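# Move the small cardboard box from desk to counter

## Task

Pick up the small cardboard box that sits on the desk and set it down on the counter in this same room. The stacked cartons must stay undisturbed. The box must rest on the counter by itself at the end, not held or propped by the robot. The robot must not tip over or be left leaning.

## Robot and tools

ROBOT. A Hello Robot Stretch 3 with one arm. It has a two-wheel differential base (0.33 m long, 0.34 m wide), a lift that slides up a mast, and a telescoping arm that reaches out to the robot's right side. A wrist with yaw, pitch and roll carries a two-finger gripper. The base cannot strafe, so to shift the gripper forward or back you drive the base. Turning in place pivots about the point between the drive wheels, 0.05 m behind the front edge. With the arm in and the wrist folded, a turn sweeps a 0.28 m radius; an unfolded, level wrist reaches past that.

FRAMES. Base frame: origin on the floor between the drive wheels, x forward, y left, z up. hand_pose is reported in this frame, at the point where the closed fingertips meet. The odometry frame is the base frame as it was at the start; heading is positive to the left, in -3.142 to 3.142.

execute_actions. Argument "actions": a list run in order; an empty list just returns the current state and camera images. Each action may hold "robot", "steps" (integer 1 to 450 control steps at 30 per second; default 1) and "until" (stop the action early once all its conditions hold). An action with only "steps" waits. "robot" is one command, a list of up to 8 commands run one after another, or {"stop": true}, which brakes everything and clears the queue. A command can contain:
- "base": exactly one of {"translate_m": d}, a straight drive offset in metres from where the base is when that command begins (forward positive, |d| at most 1), or {"rotate_rad": d}, an in-place turn offset in radians (left/counter-clockwise positive, |d| at most 3.2).
- "joints": absolute targets by name; unnamed joints keep their targets. lift_m 0 to 1.1 (arm height); arm_m 0 to 0.52 (extension); wrist_yaw_rad -1.345 to 4.42 (0 along the arm, positive toward the front, 3.0 folded over the base); wrist_pitch_rad -1.57 to 0.451 (negative tips fingers down); wrist_roll_rad -2.911 to 2.911; gripper_m -0.089 to 0.179 (bigger is wider; the real fingertip gap is about 0.007 m less when nearly shut and 0.025 m less when fully open); head_pan_rad -3.953 to 1.73 (positive left, -1.57 looks along the arm); head_tilt_rad -1.53 to 0.419 (negative down).
- "contact_limits": {"arm_m": effort percent 1 to 100}, how hard the arm may push before it halts; valid until the arm's next command.
- In a list, {"pause_s": s} waits up to 15 s.
Base and joint motions start together and continue across later actions and while you think. A new command overrides at once and discards the rest of an older queue. Any invalid value rejects the whole call. A handy wait: "steps": 450, "until": {"robot": {"status": "ended"}}, true once nothing is moving and no queue runs. Other conditions look like {"lift_m": [">", 0.3]} or {"base_status": ["!=", "moving"]}; "any" instead of "robot" fires when one motion ends. Don't wait for an exact "=" reading.

zoom_image: "camera" (head_camera, nav_camera or wrist_camera) and "region" [x0, y0, x1, y1] in image pixels from the top-left, at most 504 by 504. head_camera and nav_camera move with head pan/tilt; wrist_camera rides on the gripper.

finished_scene: "scene" is the current scene number. Call it only when everything has stopped moving; it cannot be undone and reports success.

RESULTS. Each result is a snapshot plus one image per camera. base_status shows progress as (moved of goal). joint_goals, joint_status, measured_speeds, motor_effort (percent, peak in brackets, biased and noisy), refusals, queue and queue_left follow. Status words: moving, done, off_target (resting short of goal, maybe still pushing), contact_stop (the lift or arm pushed hard and went slack), time_out, stopped, not_commanded, torque_fault (a wrist servo overheated and goes limp for 10 s). A robot.on_its_own line means the robot changed a goal itself, a joint is slack or off, a motor is strained, or base_tilt shows a lean. base_tilt is in degrees (forward and right positive). lidar_m: 12 distances for 30-degree sectors, first straight ahead, counting counter-clockwise (4th left, 7th behind, 10th right), in a plane 0.17 m up, so it sees table legs, not tops. wrist_depth_mm and head_depth_mm: 7x7 grids of median depth. Refused or dropped lines name the failing command, counted from 0.

GRIPPING. Close by sending gripper_m below the box's width; release by opening at least 0.02 beyond where the fingers touched. Neither the reading nor "done" proves a grip, so check cameras or effort. Squeezing too hard triggers a stall guard that loosens the grip.

SPEED AND SAFETY. Full base speed (0.30 m/s, 1.9 rad/s) needs lift_m under 0.30, arm_m under 0.03 and wrist_yaw_rad over 2.54; otherwise 0.10 m/s and 0.63 rad/s. Fold or unfold the wrist only with lift_m 0.32 to 0.95, pitch -0.4 and roll near 0; once folded the lift can go to 0.25. With yaw below -0.4 keep pitch at -0.5 or lower. Pushing on something solid with the gripper above about 0.45 m can tip the robot; do not push again after a contact_stop, and do not drive while the gripper is caught on or pressing something fixed. If the base snags furniture (backing up is riskiest), reverse the last move in small steps; if it leans, pull the gripper free and, if needed, lower lift_m to about 0.2. Avoid dropping or slamming the box, hard hits, and bumping the stacked cartons. Loose objects may get a brief nudge now and then. Before finishing, let the box sit free on the counter with the gripper released and clear.

Each tool is called as name(argument=value, ...), one argument or row to a line, values as JSON.

## Session

execute_actions(
  actions=[],
)

Scene clock: 0.00 s.
robot.base_odometry: x=+0.000 y=+0.000 heading=+0.000 (m, m, rad; robot's odometry frame)
robot.turned_by_wheels: +0.000 (rad since the last result)
robot.turned_by_imu: +0.000 (rad since the last result)
robot.base_tilt: forward=+1.4 right=+1.0 (deg)
robot.lidar_m: 1.47 2.16 1.06 0.73 0.69 0.70 0.92 1.58 1.60 1.39 1.09 1.54
robot.head_depth_mm: 1866 1858 1862 1848 1759 1010 1821 / 2056 2087 2082 2064 1955 1158 1441 / 2215 2383 2349 2364 2280 2253 2201 / 2260 2471 2532 2536 2554 2568 2245 / 2258 2352 2352 2370 2395 2444 2221 / 2142 2167 2184 2202 2269 2325 2205 / 2071 2047 2084 2116 2114 2159 2133
robot.base_status: not_commanded
robot.joint_positions: lift_m=+0.377 arm_m=+0.002 wrist_yaw_rad=+3.011 wrist_pitch_rad=-0.507 wrist_roll_rad=-0.007 gripper_m=+0.037 head_pan_rad=+0.010 head_tilt_rad=+0.001
robot.joint_goals: lift_m=+0.377 arm_m=+0.002 wrist_yaw_rad=+3.011 wrist_pitch_rad=-0.507 wrist_roll_rad=-0.007 gripper_m=+0.037 head_pan_rad=+0.010 head_tilt_rad=+0.001
robot.joint_status: lift_m=not_commanded arm_m=not_commanded wrist_yaw_rad=not_commanded wrist_pitch_rad=not_commanded wrist_roll_rad=not_commanded gripper_m=not_commanded head_pan_rad=not_commanded head_tilt_rad=not_commanded
robot.measured_speeds: translate_m=+0.000 rotate_rad=+0.000 lift_m=+0.000 arm_m=+0.000 wrist_yaw_rad=+0.000 wrist_pitch_rad=+0.000 wrist_roll_rad=+0.000 head_pan_rad=+0.000 head_tilt_rad=+0.000
robot: refusals=0 queue=idle queue_left=0
robot.motor_effort: left_wheel=+0 right_wheel=+1 lift_m=+26 arm_m=+0 wrist_yaw_rad=+0 wrist_pitch_rad=+6 wrist_roll_rad=+0 gripper_m=+0 head_pan_rad=+0 head_tilt_rad=+2 (%)
robot.hand_pose: x=+0.0065 y=+0.0638 z=+0.3697 quat_wxyz=(+0.222, +0.692, +0.133, +0.674) (m; robot's base frame)
robot.wrist_depth_mm: 542 - 782 950 - - - / 583 - 849 - - - - / 618 - 905 983 989 991 970 / 655 732 804 802 805 799 786 / 662 687 - 671 693 665 660 / 581 583 - 586 - 580 573 / 516 526 - - 516 506 513
pictures: head_camera (sideways: a quarter turn clockwise sets it upright), nav_camera (sideways: a quarter turn counterclockwise sets it upright), wrist_camera
Images, in order (width x height): head_camera 896x504, nav_camera 672x504, wrist_camera 644x364.

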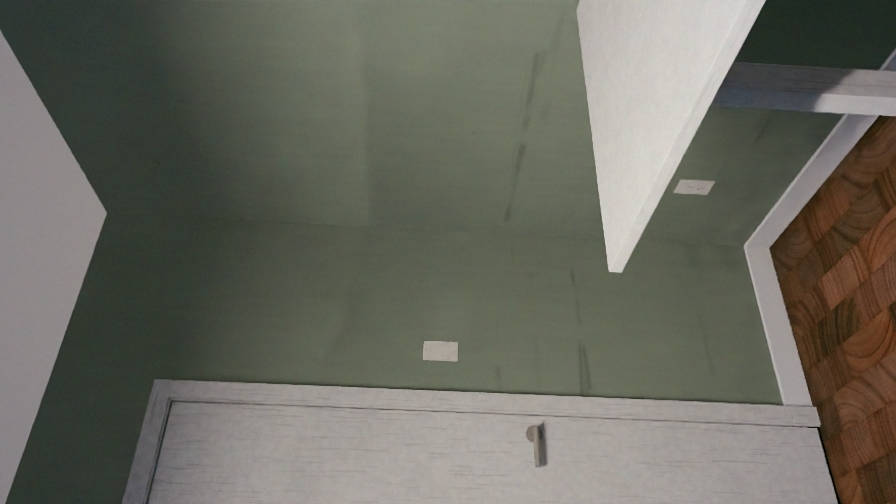

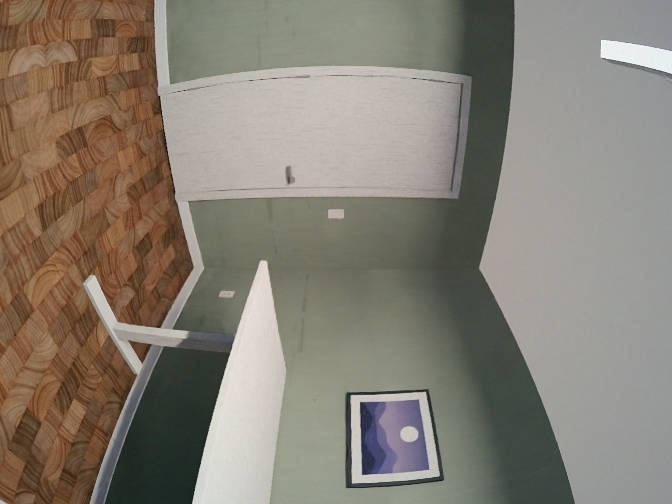

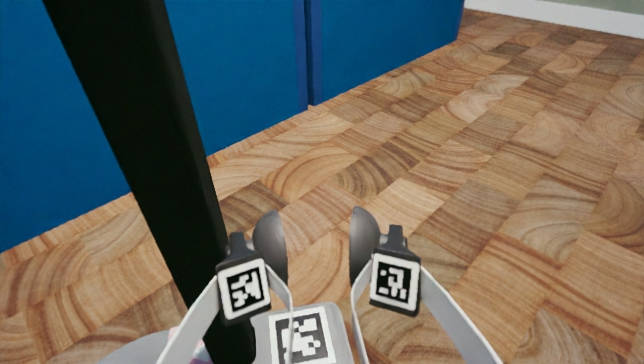

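execute_actions(
  actions=[
    {"robot":{"joints":{"head_pan_rad":-1.1,"head_tilt_rad":-0.5}},"steps":150,"until":{"robot":{"status":"ended"}}},
  ],
)

execute_actions(
  actions=[
    {"robot":{"joints":{"head_pan_rad":-2.6,"head_tilt_rad":-0.5}},"steps":150,"until":{"robot":{"status":"ended"}}},
  ],
)

execute_actions(
  actions=[
    {"robot":{"joints":{"head_pan_rad":-3.95,"head_tilt_rad":-0.5}},"steps":150,"until":{"robot":{"status":"ended"}}},
  ],
)

Scene clock: 7.00 s.
robot.base_odometry: x=+0.000 y=+0.000 heading=+0.000 (m, m, rad; robot's odometry frame)
robot.turned_by_wheels: +0.000 (rad since the last result)
robot.turned_by_imu: -0.001 (rad since the last result)
robot.base_tilt: forward=+1.4 right=+1.1 (deg)
robot.lidar_m: 1.47 2.16 1.06 0.73 0.69 0.70 0.91 1.58 1.61 1.39 1.09 1.54
robot.head_depth_mm: 1316 1436 1563 1689 1775 1578 1337 / 1310 1429 984 1747 1903 1580 1325 / 1297 1395 973 1231 1826 1533 1299 / 1291 1389 961 1706 1824 1528 1330 / 1278 1368 837 1691 1819 1575 1320 / 1268 1351 948 1681 1832 1553 1315 / 1262 1343 942 1659 1792 1557 1306
robot.base_status: not_commanded
robot.joint_positions: lift_m=+0.377 arm_m=+0.002 wrist_yaw_rad=+3.011 wrist_pitch_rad=-0.507 wrist_roll_rad=-0.007 gripper_m=+0.037 head_pan_rad=-1.093 head_tilt_rad=-0.493
robot.joint_goals: lift_m=+0.377 arm_m=+0.002 wrist_yaw_rad=+3.011 wrist_pitch_rad=-0.507 wrist_roll_rad=-0.007 gripper_m=+0.037 head_pan_rad=-1.100 head_tilt_rad=-0.500
robot.joint_status: lift_m=not_commanded arm_m=not_commanded wrist_yaw_rad=not_commanded wrist_pitch_rad=not_commanded wrist_roll_rad=not_commanded gripper_m=not_commanded head_pan_rad=done head_tilt_rad=done
robot.measured_speeds: translate_m=+0.000 rotate_rad=+0.000 lift_m=+0.000 arm_m=+0.000 wrist_yaw_rad=+0.000 wrist_pitch_rad=+0.000 wrist_roll_rad=+0.000 head_pan_rad=+0.000 head_tilt_rad=+0.000
robot: refusals=0 queue=done queue_left=0
robot.motor_effort: left_wheel=+0(0) right_wheel=+1(1) lift_m=+27(26) arm_m=+0(0) wrist_yaw_rad=+1(0) wrist_pitch_rad=+6(6) wrist_roll_rad=+0(0) gripper_m=+0(1) head_pan_rad=-3(31) head_tilt_rad=-3(34) (%)
robot.hand_pose: x=+0.0065 y=+0.0638 z=+0.3697 quat_wxyz=(+0.222, +0.692, +0.133, +0.674) (m; robot's base frame)
robot.wrist_depth_mm: 538 - 761 944 - - - / 582 - 831 - - - - / 625 - 901 998 979 979 959 / 664 756 802 791 789 794 801 / 653 679 - 681 696 666 674 / 585 586 - 578 - 583 580 / 523 533 - - 510 507 512
pictures: head_camera (sideways: a quarter turn clockwise sets it upright), nav_camera (sideways: a quarter turn counterclockwise sets it upright), wrist_camera
camera_calibration (this result's frames):
head_camera: T_world_to_cam=[[-0.2677, 0.431686, -0.861385, 1.14057], [0.875032, 0.483146, -0.029811, 0.0431578], [0.403306, -0.76172, -0.507077, 0.618335], [0, 0, 0, 1]] pos_world=[0.018187, -0.0422198, 1.2973]
nav_camera: T_world_to_cam=[[0.214428, -0.435896, 0.87408, -1.0968], [-0.877874, -0.47833, -0.0231808, 0.0847671], [0.428203, -0.762361, -0.485229, 0.584918], [0, 0, 0, 1]] pos_world=[0.0591344, 0.00837632, 1.24447]
wrist_camera: T_world_to_cam=[[0.985694, -0.16851, -0.00328342, 0.00396169], [-0.112556, -0.643643, -0.757004, 0.349339], [0.12545, 0.746544, -0.653402, 0.36154], [0, 0, 0, 1]] pos_world=[-0.00993978, -0.0443883, 0.500695]
Images, in order (width x height): head_camera 896x504, nav_camera 672x504, wrist_camera 644x364.

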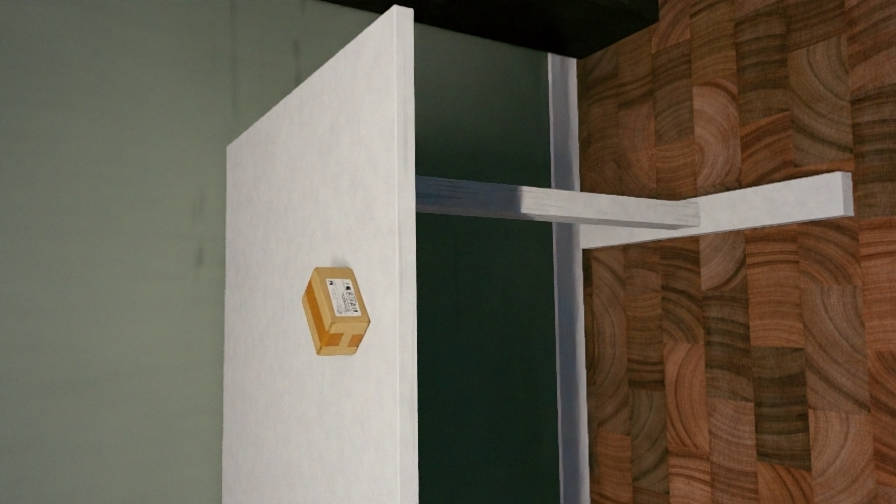

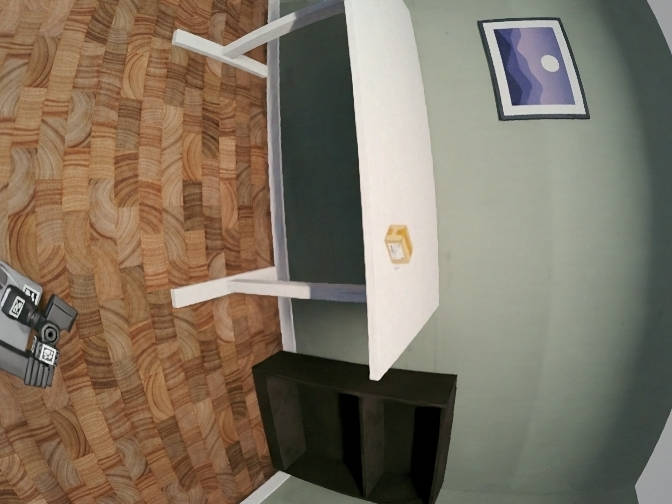

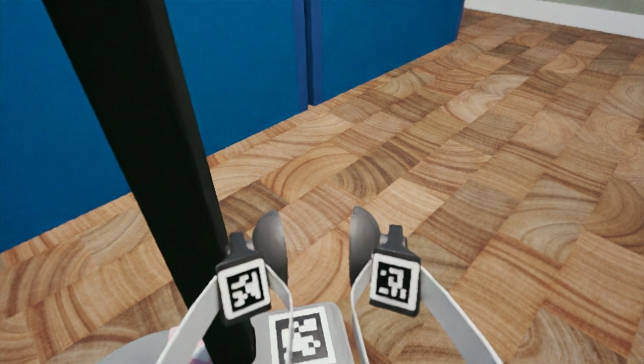

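Scene clock: 8.33 s.
robot.base_odometry: x=+0.000 y=+0.000 heading=+0.000 (m, m, rad; robot's odometry frame)
robot.turned_by_wheels: +0.000 (rad since the last result)
robot.turned_by_imu: +0.000 (rad since the last result)
robot.base_tilt: forward=+1.3 right=+0.9 (deg)
robot.lidar_m: 1.47 2.16 1.06 0.73 0.69 0.70 0.92 1.58 1.60 1.39 1.09 1.54
robot.head_depth_mm: 1353 1475 1611 1790 1898 1593 1338 / 1350 1464 1628 1789 1909 1573 1330 / 1349 1471 1607 1800 1917 1582 1334 / 1348 1460 1616 1776 1907 1569 1320 / 1343 1460 1602 1788 1907 1558 1307 / 1349 1459 1610 1785 1907 1550 1314 / 1344 1460 1603 1786 1903 1556 1311
robot.base_status: not_commanded
robot.joint_positions: lift_m=+0.377 arm_m=+0.002 wrist_yaw_rad=+3.011 wrist_pitch_rad=-0.507 wrist_roll_rad=-0.007 gripper_m=+0.037 head_pan_rad=-2.593 head_tilt_rad=-0.494
robot.joint_goals: lift_m=+0.377 arm_m=+0.002 wrist_yaw_rad=+3.011 wrist_pitch_rad=-0.507 wrist_roll_rad=-0.007 gripper_m=+0.037 head_pan_rad=-2.600 head_tilt_rad=-0.500
robot.joint_status: lift_m=not_commanded arm_m=not_commanded wrist_yaw_rad=not_commanded wrist_pitch_rad=not_commanded wrist_roll_rad=not_commanded gripper_m=not_commanded head_pan_rad=done head_tilt_rad=done
robot.measured_speeds: translate_m=+0.000 rotate_rad=+0.000 lift_m=+0.000 arm_m=+0.000 wrist_yaw_rad=+0.000 wrist_pitch_rad=+0.000 wrist_roll_rad=+0.000 head_pan_rad=+0.000 head_tilt_rad=+0.000
robot: refusals=0 queue=done queue_left=0
robot.motor_effort: left_wheel=+0(0) right_wheel=+1(1) lift_m=+27(27) arm_m=+0(0) wrist_yaw_rad=+1(1) wrist_pitch_rad=+6(6) wrist_roll_rad=+0(0) gripper_m=+0(0) head_pan_rad=-3(34) head_tilt_rad=-4(5) (%)
robot.hand_pose: x=+0.0065 y=+0.0638 z=+0.3697 quat_wxyz=(+0.222, +0.692, +0.133, +0.674) (m; robot's base frame)
robot.wrist_depth_mm: 535 - 806 958 - - - / 586 - 819 - - - - / 614 - 905 992 998 969 950 / 655 726 800 812 819 786 778 / 651 677 - 671 696 659 668 / 584 575 - 583 - 575 574 / 512 526 - - 509 512 511
pictures: head_camera (sideways: a quarter turn clockwise sets it upright), nav_camera (sideways: a quarter turn counterclockwise sets it upright), wrist_camera
camera_calibration (this result's frames):
head_camera: T_world_to_cam=[[0.411917, 0.297714, -0.861215, 1.1362], [0.543835, -0.838663, -0.0298021, 0.0451666], [-0.731141, -0.456083, -0.507367, 0.625632], [0, 0, 0, 1]] pos_world=[-0.0351578, -0.0150421, 1.29728]
nav_camera: T_world_to_cam=[[-0.419888, -0.244874, 0.873917, -1.09271], [-0.539217, 0.841847, -0.0231878, 0.0827103], [-0.730027, -0.480967, -0.485522, 0.592365], [0, 0, 0, 1]] pos_world=[0.0182229, -0.0522991, 1.24447]
wrist_camera: T_world_to_cam=[[0.985694, -0.16851, -0.00328342, 0.00396173], [-0.112556, -0.643643, -0.757004, 0.349339], [0.125449, 0.746544, -0.653402, 0.36154], [0, 0, 0, 1]] pos_world=[-0.0099398, -0.0443883, 0.500695]
Images, in order (width x height): head_camera 896x504, nav_camera 672x504, wrist_camera 644x364.

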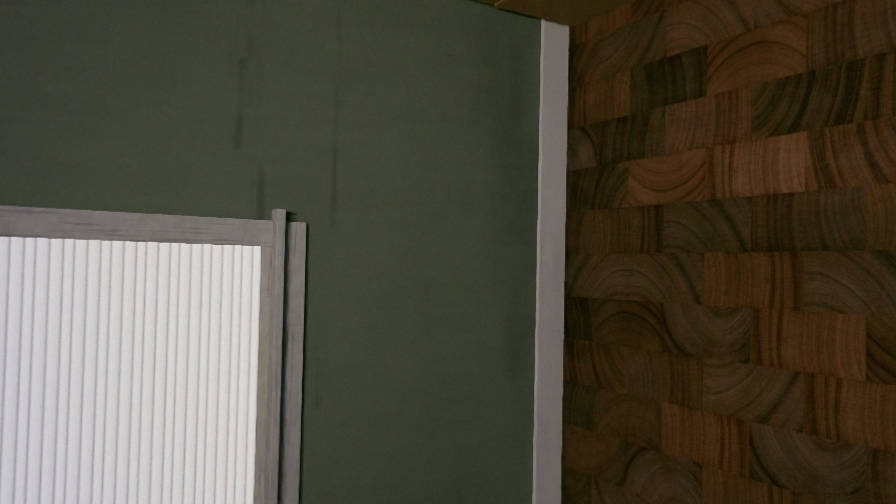

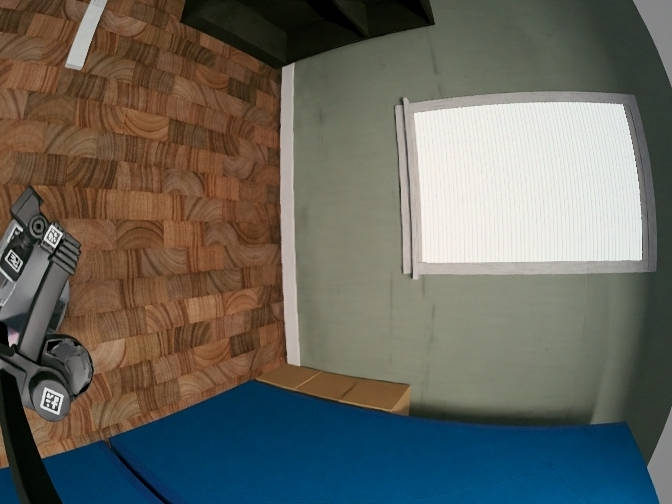

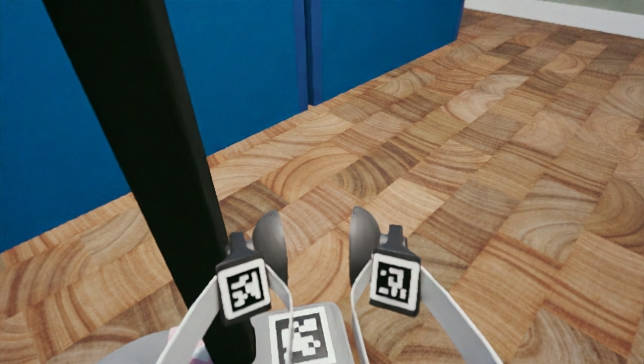

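Scene clock: 9.60 s.
robot.base_odometry: x=+0.000 y=+0.000 heading=+0.000 (m, m, rad; robot's odometry frame)
robot.turned_by_wheels: +0.000 (rad since the last result)
robot.turned_by_imu: +0.000 (rad since the last result)
robot.base_tilt: forward=+1.4 right=+1.0 (deg)
robot.lidar_m: 1.47 2.15 1.06 0.73 0.69 0.70 0.92 1.57 1.61 1.39 1.09 1.54
robot.head_depth_mm: - - - - - - - / 558 604 - - - - - / 570 618 676 748 839 952 - / 581 633 693 769 859 973 1129 / 593 646 709 786 884 1009 1175 / 610 671 734 819 918 1051 1225 / 622 676 744 831 938 1083 1240
robot.base_status: not_commanded
robot.joint_positions: lift_m=+0.377 arm_m=+0.002 wrist_yaw_rad=+3.011 wrist_pitch_rad=-0.507 wrist_roll_rad=-0.007 gripper_m=+0.037 head_pan_rad=-3.936 head_tilt_rad=-0.494
robot.joint_goals: lift_m=+0.377 arm_m=+0.002 wrist_yaw_rad=+3.011 wrist_pitch_rad=-0.507 wrist_roll_rad=-0.007 gripper_m=+0.037 head_pan_rad=-3.950 head_tilt_rad=-0.500
robot.joint_status: lift_m=not_commanded arm_m=not_commanded wrist_yaw_rad=not_commanded wrist_pitch_rad=not_commanded wrist_roll_rad=not_commanded gripper_m=not_commanded head_pan_rad=done head_tilt_rad=done
robot.measured_speeds: translate_m=+0.000 rotate_rad=+0.000 lift_m=+0.000 arm_m=+0.000 wrist_yaw_rad=+0.000 wrist_pitch_rad=+0.000 wrist_roll_rad=+0.000 head_pan_rad=+0.000 head_tilt_rad=+0.000
robot: refusals=0 queue=done queue_left=0
robot.motor_effort: left_wheel=+0(0) right_wheel=+1(1) lift_m=+26(26) arm_m=+0(0) wrist_yaw_rad=+0(0) wrist_pitch_rad=+6(6) wrist_roll_rad=+0(0) gripper_m=+0(0) head_pan_rad=-3(31) head_tilt_rad=-3(3) (%)
robot.hand_pose: x=+0.0065 y=+0.0638 z=+0.3697 quat_wxyz=(+0.222, +0.692, +0.133, +0.674) (m; robot's base frame)
robot.wrist_depth_mm: 534 - 773 960 - - - / 583 - 833 - - - - / 612 - 912 972 948 970 963 / 657 746 831 808 787 808 792 / 660 669 - 679 684 665 647 / 588 591 - 581 - 571 580 / 511 524 - - 511 513 505
pictures: head_camera (sideways: a quarter turn clockwise sets it upright), nav_camera (sideways: a quarter turn counterclockwise sets it upright), wrist_camera
camera_calibration (this result's frames):
head_camera: T_world_to_cam=[[0.383057, -0.334084, -0.861194, 1.13635], [-0.694211, -0.719155, -0.0298011, 0.0527173], [-0.609376, 0.609266, -0.507402, 0.624934], [0, 0, 0, 1]] pos_world=[-0.0178691, 0.0367959, 1.29728]
nav_camera: T_world_to_cam=[[-0.333382, 0.35378, 0.873897, -1.09322], [0.698358, 0.715373, -0.0231886, 0.0751622], [-0.633366, 0.602562, -0.485558, 0.591821], [0, 0, 0, 1]] pos_world=[-0.0421096, -0.0236201, 1.24447]
wrist_camera: T_world_to_cam=[[0.985694, -0.16851, -0.00328344, 0.00396174], [-0.112556, -0.643643, -0.757004, 0.349339], [0.125449, 0.746544, -0.653402, 0.36154], [0, 0, 0, 1]] pos_world=[-0.0099398, -0.0443883, 0.500695]
Images, in order (width x height): head_camera 896x504, nav_camera 672x504, wrist_camera 644x364.

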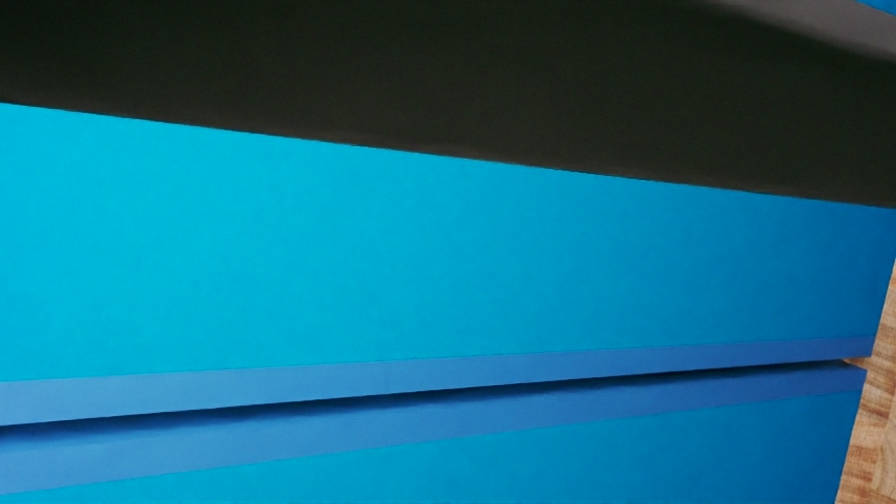

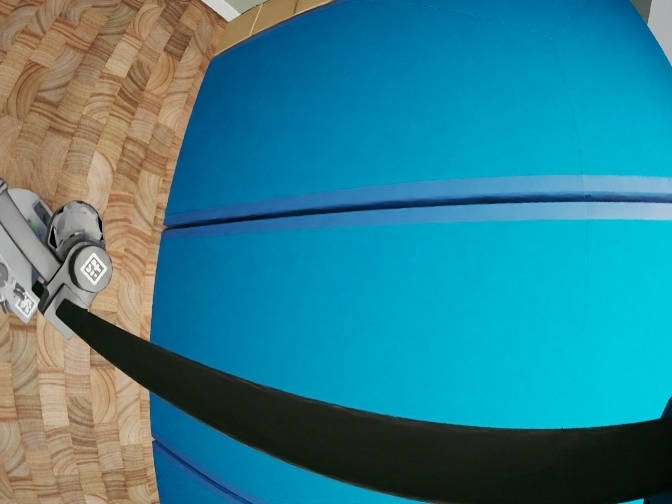

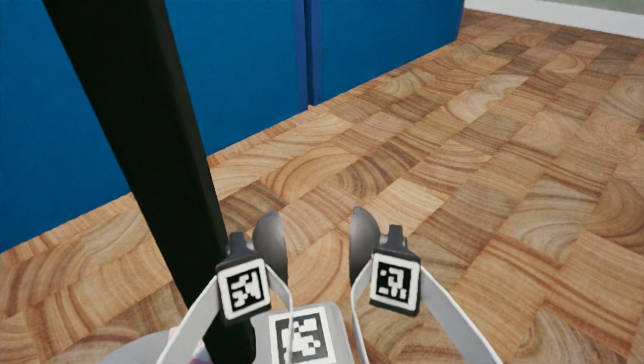

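execute_actions(
  actions=[
    {"robot":[{"base":{"translate_m":0.7},"joints":{"wrist_pitch_rad":-0.4,"wrist_yaw_rad":0,"lift_m":0.9,"gripper_m":0.17,"head_pan_rad":-1.6,"head_tilt_rad":-0.55}},{"base":{"rotate_rad":-0.31},"joints":{"lift_m":1.05,"wrist_pitch_rad":-0.1}}],"steps":450,"until":{"robot":{"status":"ended"}}},
  ],
)

Scene clock: 41.37 s.
robot.base_odometry: x=+0.700 y=+0.000 heading=-0.310 (m, m, rad; robot's odometry frame)
robot.turned_by_wheels: -0.310 (rad since the last result)
robot.turned_by_imu: -0.306 (rad since the last result)
robot.base_tilt: forward=+1.3 right=+1.0 (deg)
robot.lidar_m: 0.81 1.60 1.58 1.35 1.09 1.08 1.18 1.81 2.16 1.03 1.13 1.12
robot.head_depth_mm: 1939 2029 - - - - 1251 / 1907 2084 - - - - - / 1687 1444 - - - - - / 1526 1486 - - - - 1233 / 1392 1464 843 629 1425 1495 1274 / 1265 1294 928 610 1624 1488 1278 / 1157 1199 831 608 497 1489 1276
robot.base_status: done (rotate_rad -0.3099 of -0.3100)
robot.joint_positions: lift_m=+1.050 arm_m=+0.002 wrist_yaw_rad=+0.002 wrist_pitch_rad=-0.119 wrist_roll_rad=-0.013 gripper_m=+0.170 head_pan_rad=-1.607 head_tilt_rad=-0.544
robot.joint_goals: lift_m=+1.050 arm_m=+0.002 wrist_yaw_rad=+0.000 wrist_pitch_rad=-0.100 wrist_roll_rad=-0.013 gripper_m=+0.170 head_pan_rad=-1.600 head_tilt_rad=-0.550
robot.joint_status: lift_m=done arm_m=not_commanded wrist_yaw_rad=done wrist_pitch_rad=done wrist_roll_rad=not_commanded gripper_m=done head_pan_rad=done head_tilt_rad=done
robot.measured_speeds: translate_m=+0.000 rotate_rad=+0.000 lift_m=+0.000 arm_m=+0.000 wrist_yaw_rad=+0.000 wrist_pitch_rad=+0.000 wrist_roll_rad=+0.000 head_pan_rad=+0.000 head_tilt_rad=+0.000
robot: refusals=0 queue=done queue_left=0
robot.motor_effort: left_wheel=+2(8) right_wheel=-1(10) lift_m=+29(42) arm_m=+0(0) wrist_yaw_rad=-1(18) wrist_pitch_rad=+10(100) wrist_roll_rad=+2(30) gripper_m=+0(84) head_pan_rad=+2(31) head_tilt_rad=-3(11) (%)
robot.hand_pose: x=-0.0210 y=-0.3982 z=+1.1341 quat_wxyz=(+0.711, +0.043, -0.701, -0.042) (m; robot's base frame)
robot.wrist_depth_mm: 777 918 - - - - - / 806 962 - - - - - / 800 996 - - - - - / 802 956 930 903 - - - / 655 675 607 570 708 - - / 486 468 466 478 - - - / - 370 368 - - - -
pictures: head_camera (sideways: a quarter turn clockwise sets it upright), nav_camera (sideways: a quarter turn counterclockwise sets it upright), wrist_camera
camera_calibration (this result's frames):
head_camera: T_world_to_cam=[[-0.0192515, 0.550503, -0.834612, 1.10414], [0.999562, -0.00815087, -0.0284325, 0.0406017], [-0.022455, -0.834794, -0.550105, 0.676914], [0, 0, 0, 1]] pos_world=[-0.00412752, -0.0424163, 1.29505]
nav_camera: T_world_to_cam=[[-0.0292289, -0.52864, 0.848343, -1.06175], [-0.999572, 0.0164187, -0.0242082, 0.0868454], [-0.00113132, -0.848687, -0.528894, 0.64435], [0, 0, 0, 1]] pos_world=[0.0565035, -0.0158558, 1.24362]
wrist_camera: T_world_to_cam=[[-0.999444, 0.0312154, -0.011681, 0.00314123], [0.0210194, 0.318342, -0.947743, 1.22975], [-0.0258656, -0.947462, -0.318821, 0.152103], [0, 0, 0, 1]] pos_world=[-0.0187749, -0.247468, 1.21402]
Images, in order (width x height): head_camera 896x504, nav_camera 672x504, wrist_camera 644x364.

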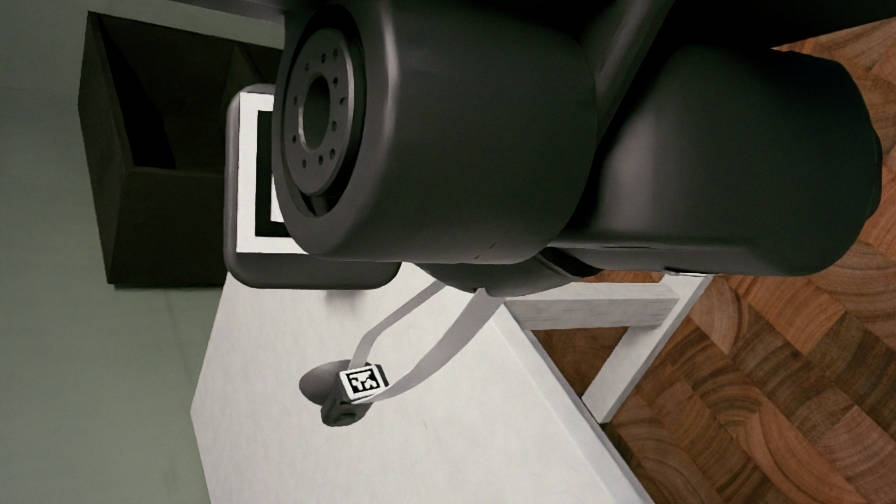

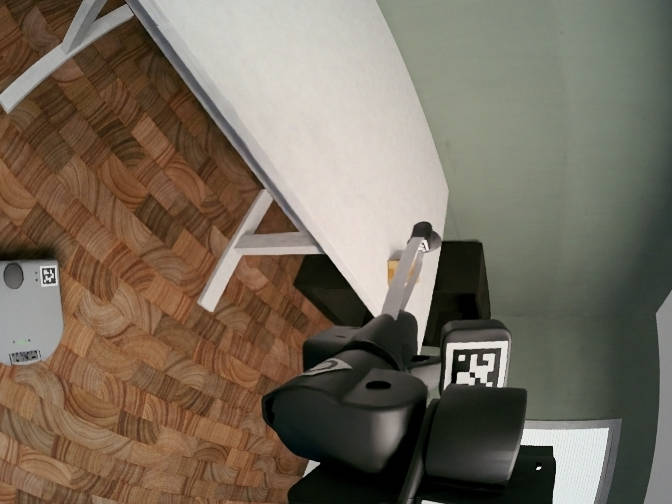

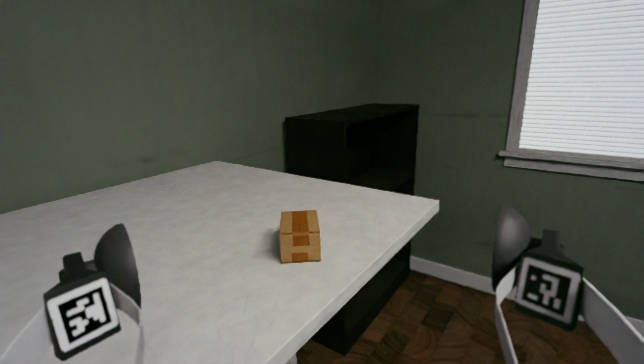

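execute_actions(
  actions=[
    {"robot":{"base":{"translate_m":0.025},"joints":{"wrist_pitch_rad":-0.3,"lift_m":0.98,"arm_m":0.22,"head_tilt_rad":-0.45}},"steps":450,"until":{"robot":{"status":"ended"}}},
  ],
)

Scene clock: 51.47 s.
robot.base_odometry: x=+0.724 y=-0.008 heading=-0.310 (m, m, rad; robot's odometry frame)
robot.turned_by_wheels: +0.000 (rad since the last result)
robot.turned_by_imu: -0.001 (rad since the last result)
robot.base_tilt: forward=+1.4 right=+1.0 (deg)
robot.lidar_m: 0.78 1.59 1.57 1.38 1.11 1.10 1.20 1.85 2.18 1.02 1.11 1.10
robot.head_depth_mm: 1965 2047 2140 - 1966 1639 1369 / 1962 2084 2171 - 1971 1632 1364 / 1709 1688 1502 - 1884 1625 1331 / 1521 1555 1530 - 1814 1582 1351 / 1364 1476 1056 685 583 1487 1347 / 1235 1330 1050 711 538 1551 1344 / 1139 1210 1040 708 536 470 1348
robot.base_status: done (translate_m +0.0250 of +0.0250)
robot.joint_positions: lift_m=+0.980 arm_m=+0.220 wrist_yaw_rad=+0.002 wrist_pitch_rad=-0.315 wrist_roll_rad=-0.012 gripper_m=+0.170 head_pan_rad=-1.607 head_tilt_rad=-0.458
robot.joint_goals: lift_m=+0.980 arm_m=+0.220 wrist_yaw_rad=+0.000 wrist_pitch_rad=-0.300 wrist_roll_rad=-0.012 gripper_m=+0.170 head_pan_rad=-1.600 head_tilt_rad=-0.450
robot.joint_status: lift_m=done arm_m=done wrist_yaw_rad=done wrist_pitch_rad=done wrist_roll_rad=not_commanded gripper_m=done head_pan_rad=done head_tilt_rad=done
robot.measured_speeds: translate_m=+0.000 rotate_rad=+0.000 lift_m=+0.000 arm_m=+0.000 wrist_yaw_rad=+0.000 wrist_pitch_rad=+0.000 wrist_roll_rad=+0.000 head_pan_rad=+0.000 head_tilt_rad=+0.000
robot: refusals=0 queue=done queue_left=0
robot.motor_effort: left_wheel=+3(8) right_wheel=-1(3) lift_m=+23(30) arm_m=+4(4) wrist_yaw_rad=-1(2) wrist_pitch_rad=+8(10) wrist_roll_rad=+1(2) gripper_m=+1(0) head_pan_rad=+2(3) head_tilt_rad=+5(16) (%)
robot.hand_pose: x=-0.0211 y=-0.6007 z=+1.0165 quat_wxyz=(+0.703, +0.112, -0.694, -0.110) (m; robot's base frame)
robot.wrist_depth_mm: 654 772 986 - - - - / 675 782 906 - - - - / 533 529 522 512 512 - - / 381 377 371 280 371 - - / 296 304 290 282 285 - - / 250 238 238 236 254 - - / - 201 201 200 - - -
pictures: head_camera (sideways: a quarter turn clockwise sets it upright), nav_camera (sideways: a quarter turn counterclockwise sets it upright), wrist_camera
camera_calibration (this result's frames):
head_camera: T_world_to_cam=[[-0.0219199, 0.476648, -0.878821, 1.16181], [0.99947, -0.0106972, -0.030731, 0.0435979], [-0.0240488, -0.879029, -0.476161, 0.580715], [0, 0, 0, 1]] pos_world=[-0.00414268, -0.0428409, 1.29887]
nav_camera: T_world_to_cam=[[-0.0265207, -0.453678, 0.890771, -1.1171], [-0.999645, 0.0144049, -0.0224256, 0.0845278], [-0.00265742, -0.891049, -0.453899, 0.54678], [0, 0, 0, 1]] pos_world=[0.0563246, -0.0208126, 1.24516]
wrist_camera: T_world_to_cam=[[-0.999418, 0.0335724, -0.00596687, 0.00356957], [0.0218605, 0.496543, -0.867737, 1.20849], [-0.0261692, -0.867363, -0.496988, 0.15198], [0, 0, 0, 1]] pos_world=[-0.0188734, -0.468363, 1.1242]
Images, in order (width x height): head_camera 896x504, nav_camera 672x504, wrist_camera 644x364.

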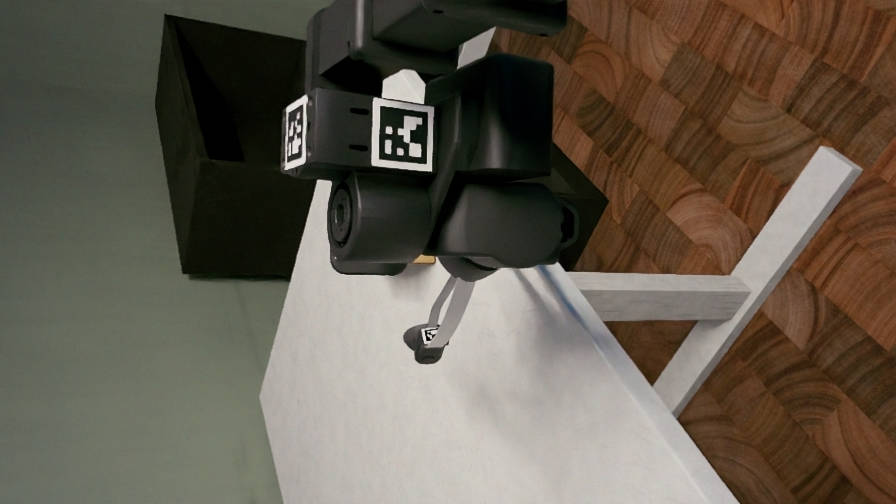

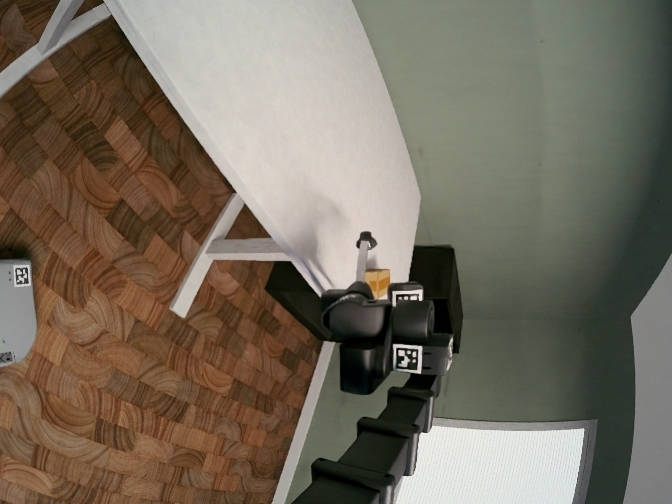

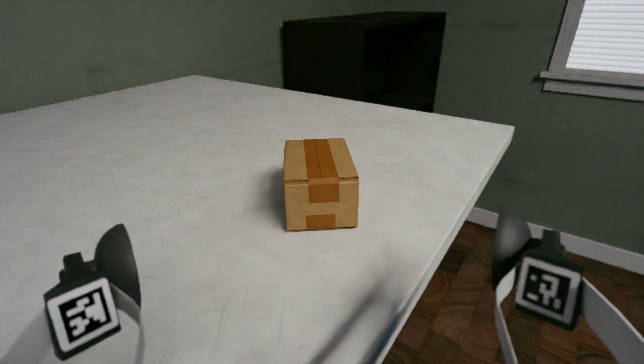

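execute_actions(
  actions=[
    {"robot":[{"joints":{"lift_m":0.937,"arm_m":0.28}},{"joints":{"arm_m":0.37}}],"steps":450,"until":{"robot":{"status":"ended"}}},
  ],
)

Scene clock: 65.27 s.
robot.base_odometry: x=+0.724 y=-0.008 heading=-0.310 (m, m, rad; robot's odometry frame)
robot.turned_by_wheels: +0.000 (rad since the last result)
robot.turned_by_imu: -0.002 (rad since the last result)
robot.base_tilt: forward=+1.5 right=+1.1 (deg)
robot.lidar_m: 0.78 1.58 1.57 1.37 1.10 1.10 1.20 1.84 2.17 1.03 1.11 1.10
robot.head_depth_mm: 1969 2047 2170 - - 1624 1366 / 1941 2103 2158 2286 2029 1629 1356 / 1716 1676 1522 695 1900 1637 1329 / 1513 1564 1554 674 1828 1576 1353 / 1360 1475 1059 701 581 1487 1353 / 1238 1324 1050 713 538 1565 1342 / 1139 1213 1035 704 536 470 1336
robot.base_status: done (translate_m +0.0250 of +0.0250)
robot.joint_positions: lift_m=+0.937 arm_m=+0.370 wrist_yaw_rad=+0.002 wrist_pitch_rad=-0.315 wrist_roll_rad=-0.012 gripper_m=+0.170 head_pan_rad=-1.607 head_tilt_rad=-0.458
robot.joint_goals: lift_m=+0.937 arm_m=+0.370 wrist_yaw_rad=+0.000 wrist_pitch_rad=-0.300 wrist_roll_rad=-0.012 gripper_m=+0.170 head_pan_rad=-1.600 head_tilt_rad=-0.450
robot.joint_status: lift_m=done arm_m=done wrist_yaw_rad=done wrist_pitch_rad=done wrist_roll_rad=not_commanded gripper_m=done head_pan_rad=done head_tilt_rad=done
robot.measured_speeds: translate_m=+0.000 rotate_rad=+0.000 lift_m=+0.000 arm_m=+0.000 wrist_yaw_rad=+0.000 wrist_pitch_rad=+0.000 wrist_roll_rad=+0.000 head_pan_rad=+0.000 head_tilt_rad=+0.000
robot: refusals=0 queue=done queue_left=0
robot.motor_effort: left_wheel=+2(2) right_wheel=-1(1) lift_m=+23(23) arm_m=+5(3) wrist_yaw_rad=-1(1) wrist_pitch_rad=+8(8) wrist_roll_rad=+2(2) gripper_m=+1(1) head_pan_rad=+2(3) head_tilt_rad=+5(4) (%)
robot.hand_pose: x=-0.0211 y=-0.7507 z=+0.9735 quat_wxyz=(+0.703, +0.112, -0.694, -0.110) (m; robot's base frame)
robot.wrist_depth_mm: 573 691 860 933 - - - / 576 657 649 954 - - - / 400 394 391 387 378 376 - / 285 281 278 170 274 274 304 / 220 227 217 133 197 222 233 / - 179 172 117 120 170 - / - 151 151 127 136 148 147
pictures: head_camera (sideways: a quarter turn clockwise sets it upright), nav_camera (sideways: a quarter turn counterclockwise sets it upright), wrist_camera
camera_calibration (this result's frames):
head_camera: T_world_to_cam=[[-0.0219224, 0.476578, -0.878859, 1.16186], [0.99947, -0.0106996, -0.030733, 0.0436005], [-0.0240501, -0.879067, -0.476091, 0.580624], [0, 0, 0, 1]] pos_world=[-0.00414269, -0.0428411, 1.29888]
nav_camera: T_world_to_cam=[[-0.0265181, -0.453608, 0.890807, -1.11714], [-0.999645, 0.0144031, -0.0224239, 0.0845255], [-0.00265872, -0.891085, -0.453828, 0.546688], [0, 0, 0, 1]] pos_world=[0.0563244, -0.0208171, 1.24516]
wrist_camera: T_world_to_cam=[[-0.999418, 0.0335788, -0.00596728, 0.0083523], [0.0218657, 0.496597, -0.867706, 1.24564], [-0.0261732, -0.867331, -0.497043, 0.000582189], [0, 0, 0, 1]] pos_world=[-0.0188741, -0.618358, 1.08119]
Images, in order (width x height): head_camera 896x504, nav_camera 672x504, wrist_camera 644x364.

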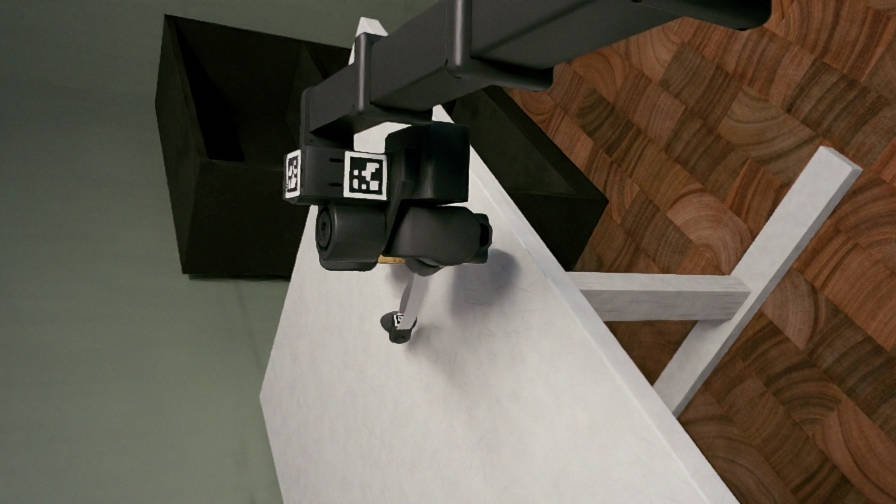

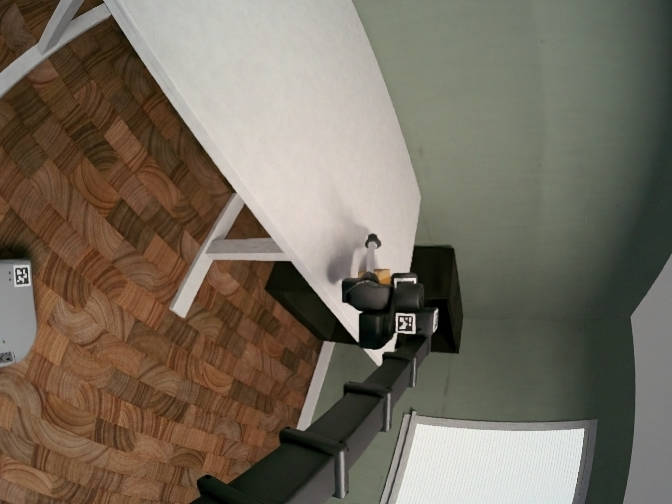

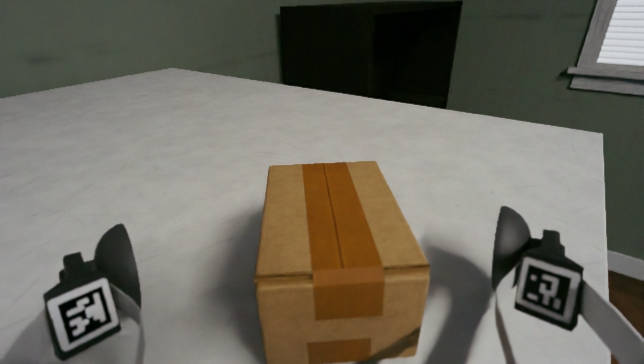

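execute_actions(
  actions=[
    {"robot":[{"joints":{"arm_m":0.35}},{"joints":{"gripper_m":0.02}},{"joints":{"lift_m":1.0}},{"joints":{"arm_m":0.0,"head_pan_rad":1.5,"head_tilt_rad":-0.4}}],"steps":450,"until":{"robot":{"status":"ended"}}},
  ],
)

Scene clock: 85.63 s.
robot.base_odometry: x=+0.724 y=-0.008 heading=-0.310 (m, m, rad; robot's odometry frame)
robot.turned_by_wheels: +0.000 (rad since the last result)
robot.turned_by_imu: -0.003 (rad since the last result)
robot.base_tilt: forward=+1.4 right=+1.0 (deg)
robot.lidar_m: 0.78 1.58 1.57 1.37 1.11 1.10 1.20 1.85 2.17 1.03 1.11 1.10
robot.head_depth_mm: 1406 1489 1574 1674 1777 1716 1415 / 1488 1567 1687 1795 1947 1704 1409 / 1583 1680 1794 1925 2030 1704 1415 / 1673 1779 1921 2114 2151 1687 1398 / 1795 1905 2090 2265 2145 1692 1395 / 1922 2102 2259 2433 1978 1671 1387 / 1184 1251 1331 1430 1519 1610 1391
robot.base_status: done (translate_m +0.0250 of +0.0250)
robot.joint_positions: lift_m=+1.000 arm_m=+0.002 wrist_yaw_rad=+0.001 wrist_pitch_rad=-0.323 wrist_roll_rad=-0.012 gripper_m=+0.024 head_pan_rad=+1.493 head_tilt_rad=-0.408
robot.joint_goals: lift_m=+1.000 arm_m=+0.000 wrist_yaw_rad=+0.000 wrist_pitch_rad=-0.300 wrist_roll_rad=-0.012 gripper_m=+0.023 head_pan_rad=+1.500 head_tilt_rad=-0.400
robot.joint_status: lift_m=done arm_m=done wrist_yaw_rad=done wrist_pitch_rad=done wrist_roll_rad=not_commanded gripper_m=done head_pan_rad=done head_tilt_rad=done
robot.measured_speeds: translate_m=+0.000 rotate_rad=+0.000 lift_m=+0.000 arm_m=+0.000 wrist_yaw_rad=+0.000 wrist_pitch_rad=+0.000 wrist_roll_rad=+0.000 head_pan_rad=+0.000 head_tilt_rad=+0.000
robot: refusals=0 queue=done queue_left=0
robot.motor_effort: left_wheel=+2(2) right_wheel=-1(1) lift_m=+30(31) arm_m=-4(3) wrist_yaw_rad=-1(1) wrist_pitch_rad=+12(12) wrist_roll_rad=+2(2) gripper_m=-18(92) head_pan_rad=+3(30) head_tilt_rad=+5(15) (%)
robot.hand_pose: x=-0.0212 y=-0.3824 z=+1.0343 quat_wxyz=(+0.702, +0.115, -0.693, -0.113) (m; robot's base frame)
robot.wrist_depth_mm: 757 896 - - - - - / 759 882 908 - - - - / 580 577 571 566 661 - - / 416 415 406 169 - - - / 324 325 295 132 - - - / 264 263 137 139 144 - - / 223 230 - - - - -
pictures: head_camera (sideways: a quarter turn clockwise sets it upright), nav_camera (sideways: a quarter turn counterclockwise sets it upright), wrist_camera
camera_calibration (this result's frames):
head_camera: T_world_to_cam=[[0.00542021, -0.433338, -0.901215, 1.19085], [-0.998032, 0.0539535, -0.0319453, 0.0573656], [0.0624668, 0.899615, -0.432193, 0.522975], [0, 0, 0, 1]] pos_world=[0.0181295, 0.0424703, 1.30107]
nav_camera: T_world_to_cam=[[0.0419754, 0.407804, 0.912104, -1.14535], [0.998256, -0.0550457, -0.021329, 0.0709143], [0.0415094, 0.911409, -0.409404, 0.48861], [0, 0, 0, 1]] pos_world=[-0.0429962, 0.0256573, 1.24623]
wrist_camera: T_world_to_cam=[[-0.999404, 0.0340397, -0.00568959, -0.00385981], [0.0220633, 0.503402, -0.86377, 1.11411], [-0.0265383, -0.863381, -0.503853, 0.358776], [0, 0, 0, 1]] pos_world=[-0.0189172, -0.250956, 1.14309]
Images, in order (width x height): head_camera 896x504, nav_camera 672x504, wrist_camera 644x364.

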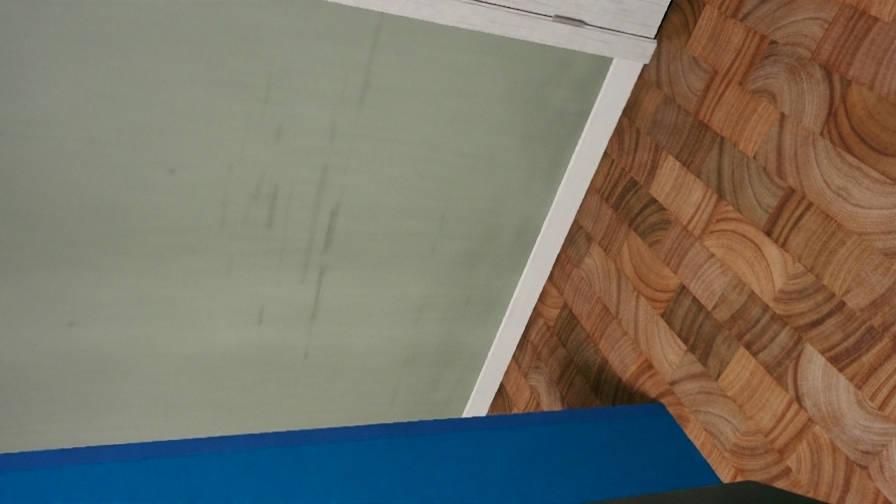

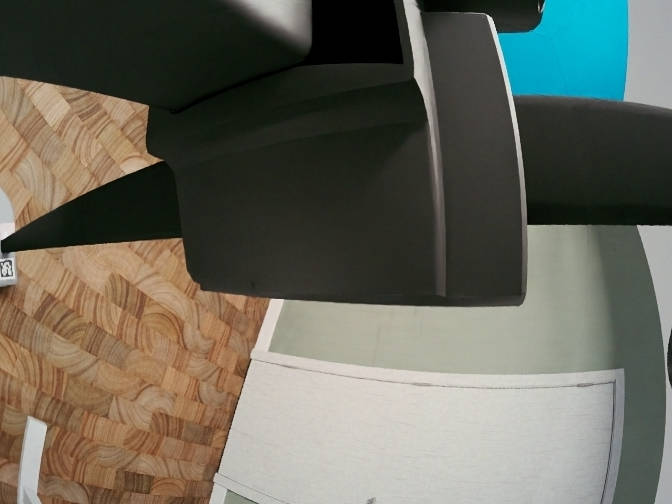

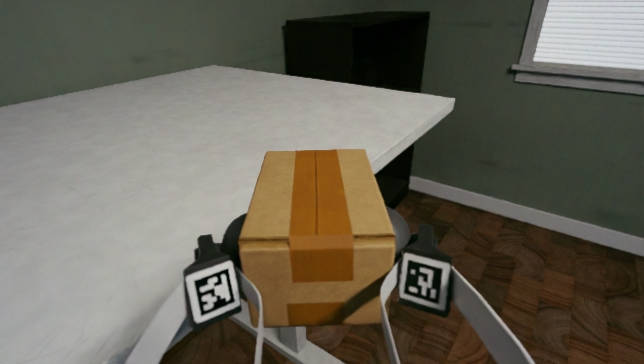

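execute_actions(
  actions=[
    {"robot":[{"base":{"rotate_rad":1.27},"joints":{"head_pan_rad":0,"head_tilt_rad":-0.7}},{"base":{"translate_m":0.25},"joints":{"wrist_pitch_rad":-0.4}},{"base":{"translate_m":0.35},"joints":{"lift_m":0.5,"wrist_yaw_rad":2.75}},{"joints":{"lift_m":0.28},"base":{"translate_m":0.75}},{"base":{"rotate_rad":1.15}}],"steps":450,"until":{"robot":{"status":"ended"}}},
    {"steps":300,"until":{"robot":{"status":"ended"}}},
  ],
)

Scene clock: 118.40 s.
robot.base_odometry: x=+1.498 y=+1.098 heading=+2.110 (m, m, rad; robot's odometry frame)
robot.turned_by_wheels: +2.420 (rad since the last result)
robot.turned_by_imu: +2.386 (rad since the last result)
robot.base_tilt: forward=+1.5 right=+1.0 (deg)
robot.lidar_m: 1.09 0.68 0.82 2.00 2.38 1.40 1.58 0.48 0.32 0.31 0.34 0.46
robot.head_depth_mm: 1046 1035 1023 1019 1008 1002 997 / 1543 1506 1498 1476 1461 1312 1178 / 2747 2762 2292 1913 1593 1367 1196 / 2818 3033 2361 1904 1590 1363 1193 / 2786 2995 2360 1901 1590 1360 1194 / 2820 2991 2360 1827 1509 1331 1191 / 2731 1007 1010 1016 1027 1165 1188
robot.base_status: done (rotate_rad +1.1499 of +1.1500)
robot.joint_positions: lift_m=+0.280 arm_m=+0.002 wrist_yaw_rad=+2.748 wrist_pitch_rad=-0.422 wrist_roll_rad=-0.011 gripper_m=+0.024 head_pan_rad=+0.007 head_tilt_rad=-0.692
robot.joint_goals: lift_m=+0.280 arm_m=+0.000 wrist_yaw_rad=+2.750 wrist_pitch_rad=-0.400 wrist_roll_rad=-0.011 gripper_m=+0.023 head_pan_rad=+0.000 head_tilt_rad=-0.700
robot.joint_status: lift_m=done arm_m=done wrist_yaw_rad=done wrist_pitch_rad=done wrist_roll_rad=not_commanded gripper_m=done head_pan_rad=done head_tilt_rad=done
robot.measured_speeds: translate_m=+0.000 rotate_rad=+0.000 lift_m=+0.000 arm_m=+0.000 wrist_yaw_rad=+0.000 wrist_pitch_rad=+0.000 wrist_roll_rad=+0.000 head_pan_rad=+0.000 head_tilt_rad=+0.000
robot: refusals=0 queue=done queue_left=0
robot.motor_effort: left_wheel=-2(9) right_wheel=+3(10) lift_m=+24(30) arm_m=-3(4) wrist_yaw_rad=+4(5) wrist_pitch_rad=+11(12) wrist_roll_rad=+1(1) gripper_m=-18(18) head_pan_rad=-3(30) head_tilt_rad=-4(31) (%)
robot.hand_pose: x=+0.0647 y=+0.0596 z=+0.2919 quat_wxyz=(+0.281, +0.703, +0.012, +0.653) (m; robot's base frame)
robot.wrist_depth_mm: - - - - 808 609 596 / - - - - 851 646 701 / 974 955 941 935 877 688 829 / 756 749 752 169 715 711 724 / - 607 571 131 569 599 599 / - 512 136 139 144 513 509 / - - - 425 442 439 434
pictures: head_camera (sideways: a quarter turn clockwise sets it upright), nav_camera (sideways: a quarter turn counterclockwise sets it upright), wrist_camera
camera_calibration (this result's frames):
head_camera: T_world_to_cam=[[-0.666407, -0.0437132, -0.744306, 0.990365], [-0.0387253, 0.998962, -0.0239968, 0.0411554], [0.744582, 0.0128318, -0.667408, 0.824834], [0, 0, 0, 1]] pos_world=[0.0474242, -0.00840474, 1.28862]
nav_camera: T_world_to_cam=[[0.648898, -0.00564678, 0.760855, -0.951829], [0.0227814, -0.99938, -0.0268462, 0.0840386], [0.760535, 0.0347538, -0.648367, 0.795131], [0, 0, 0, 1]] pos_world=[0.0110001, 0.0509779, 1.242]
wrist_camera: T_world_to_cam=[[0.908976, -0.416839, -0.00276172, -0.034699], [-0.246604, -0.532389, -0.809783, 0.311721], [0.336079, 0.736754, -0.586723, 0.273956], [0, 0, 0, 1]] pos_world=[0.0163412, -0.0503457, 0.413067]
Images, in order (width x height): head_camera 896x504, nav_camera 672x504, wrist_camera 644x364.

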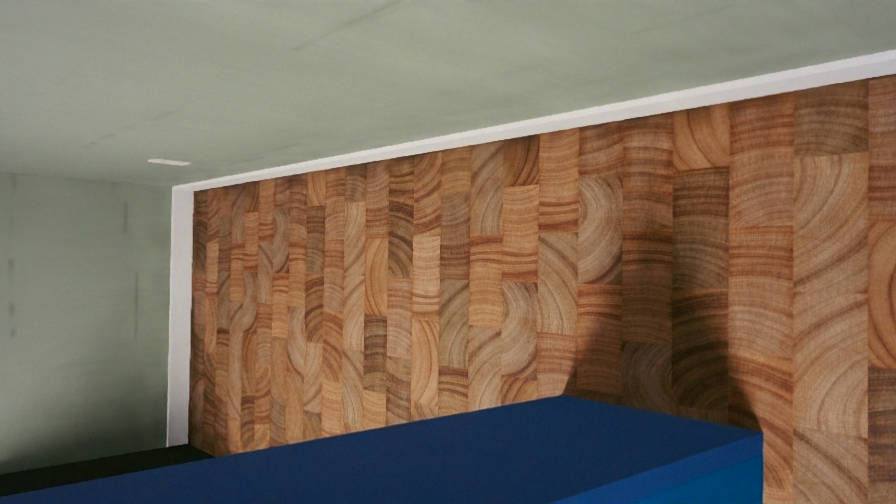

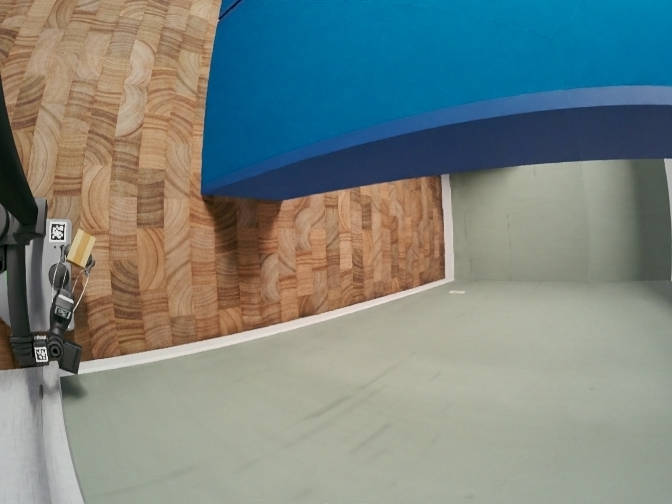

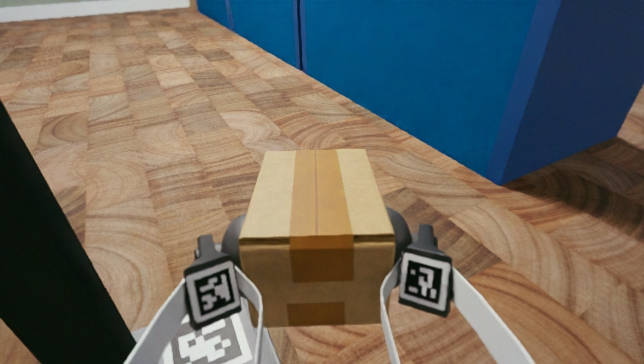

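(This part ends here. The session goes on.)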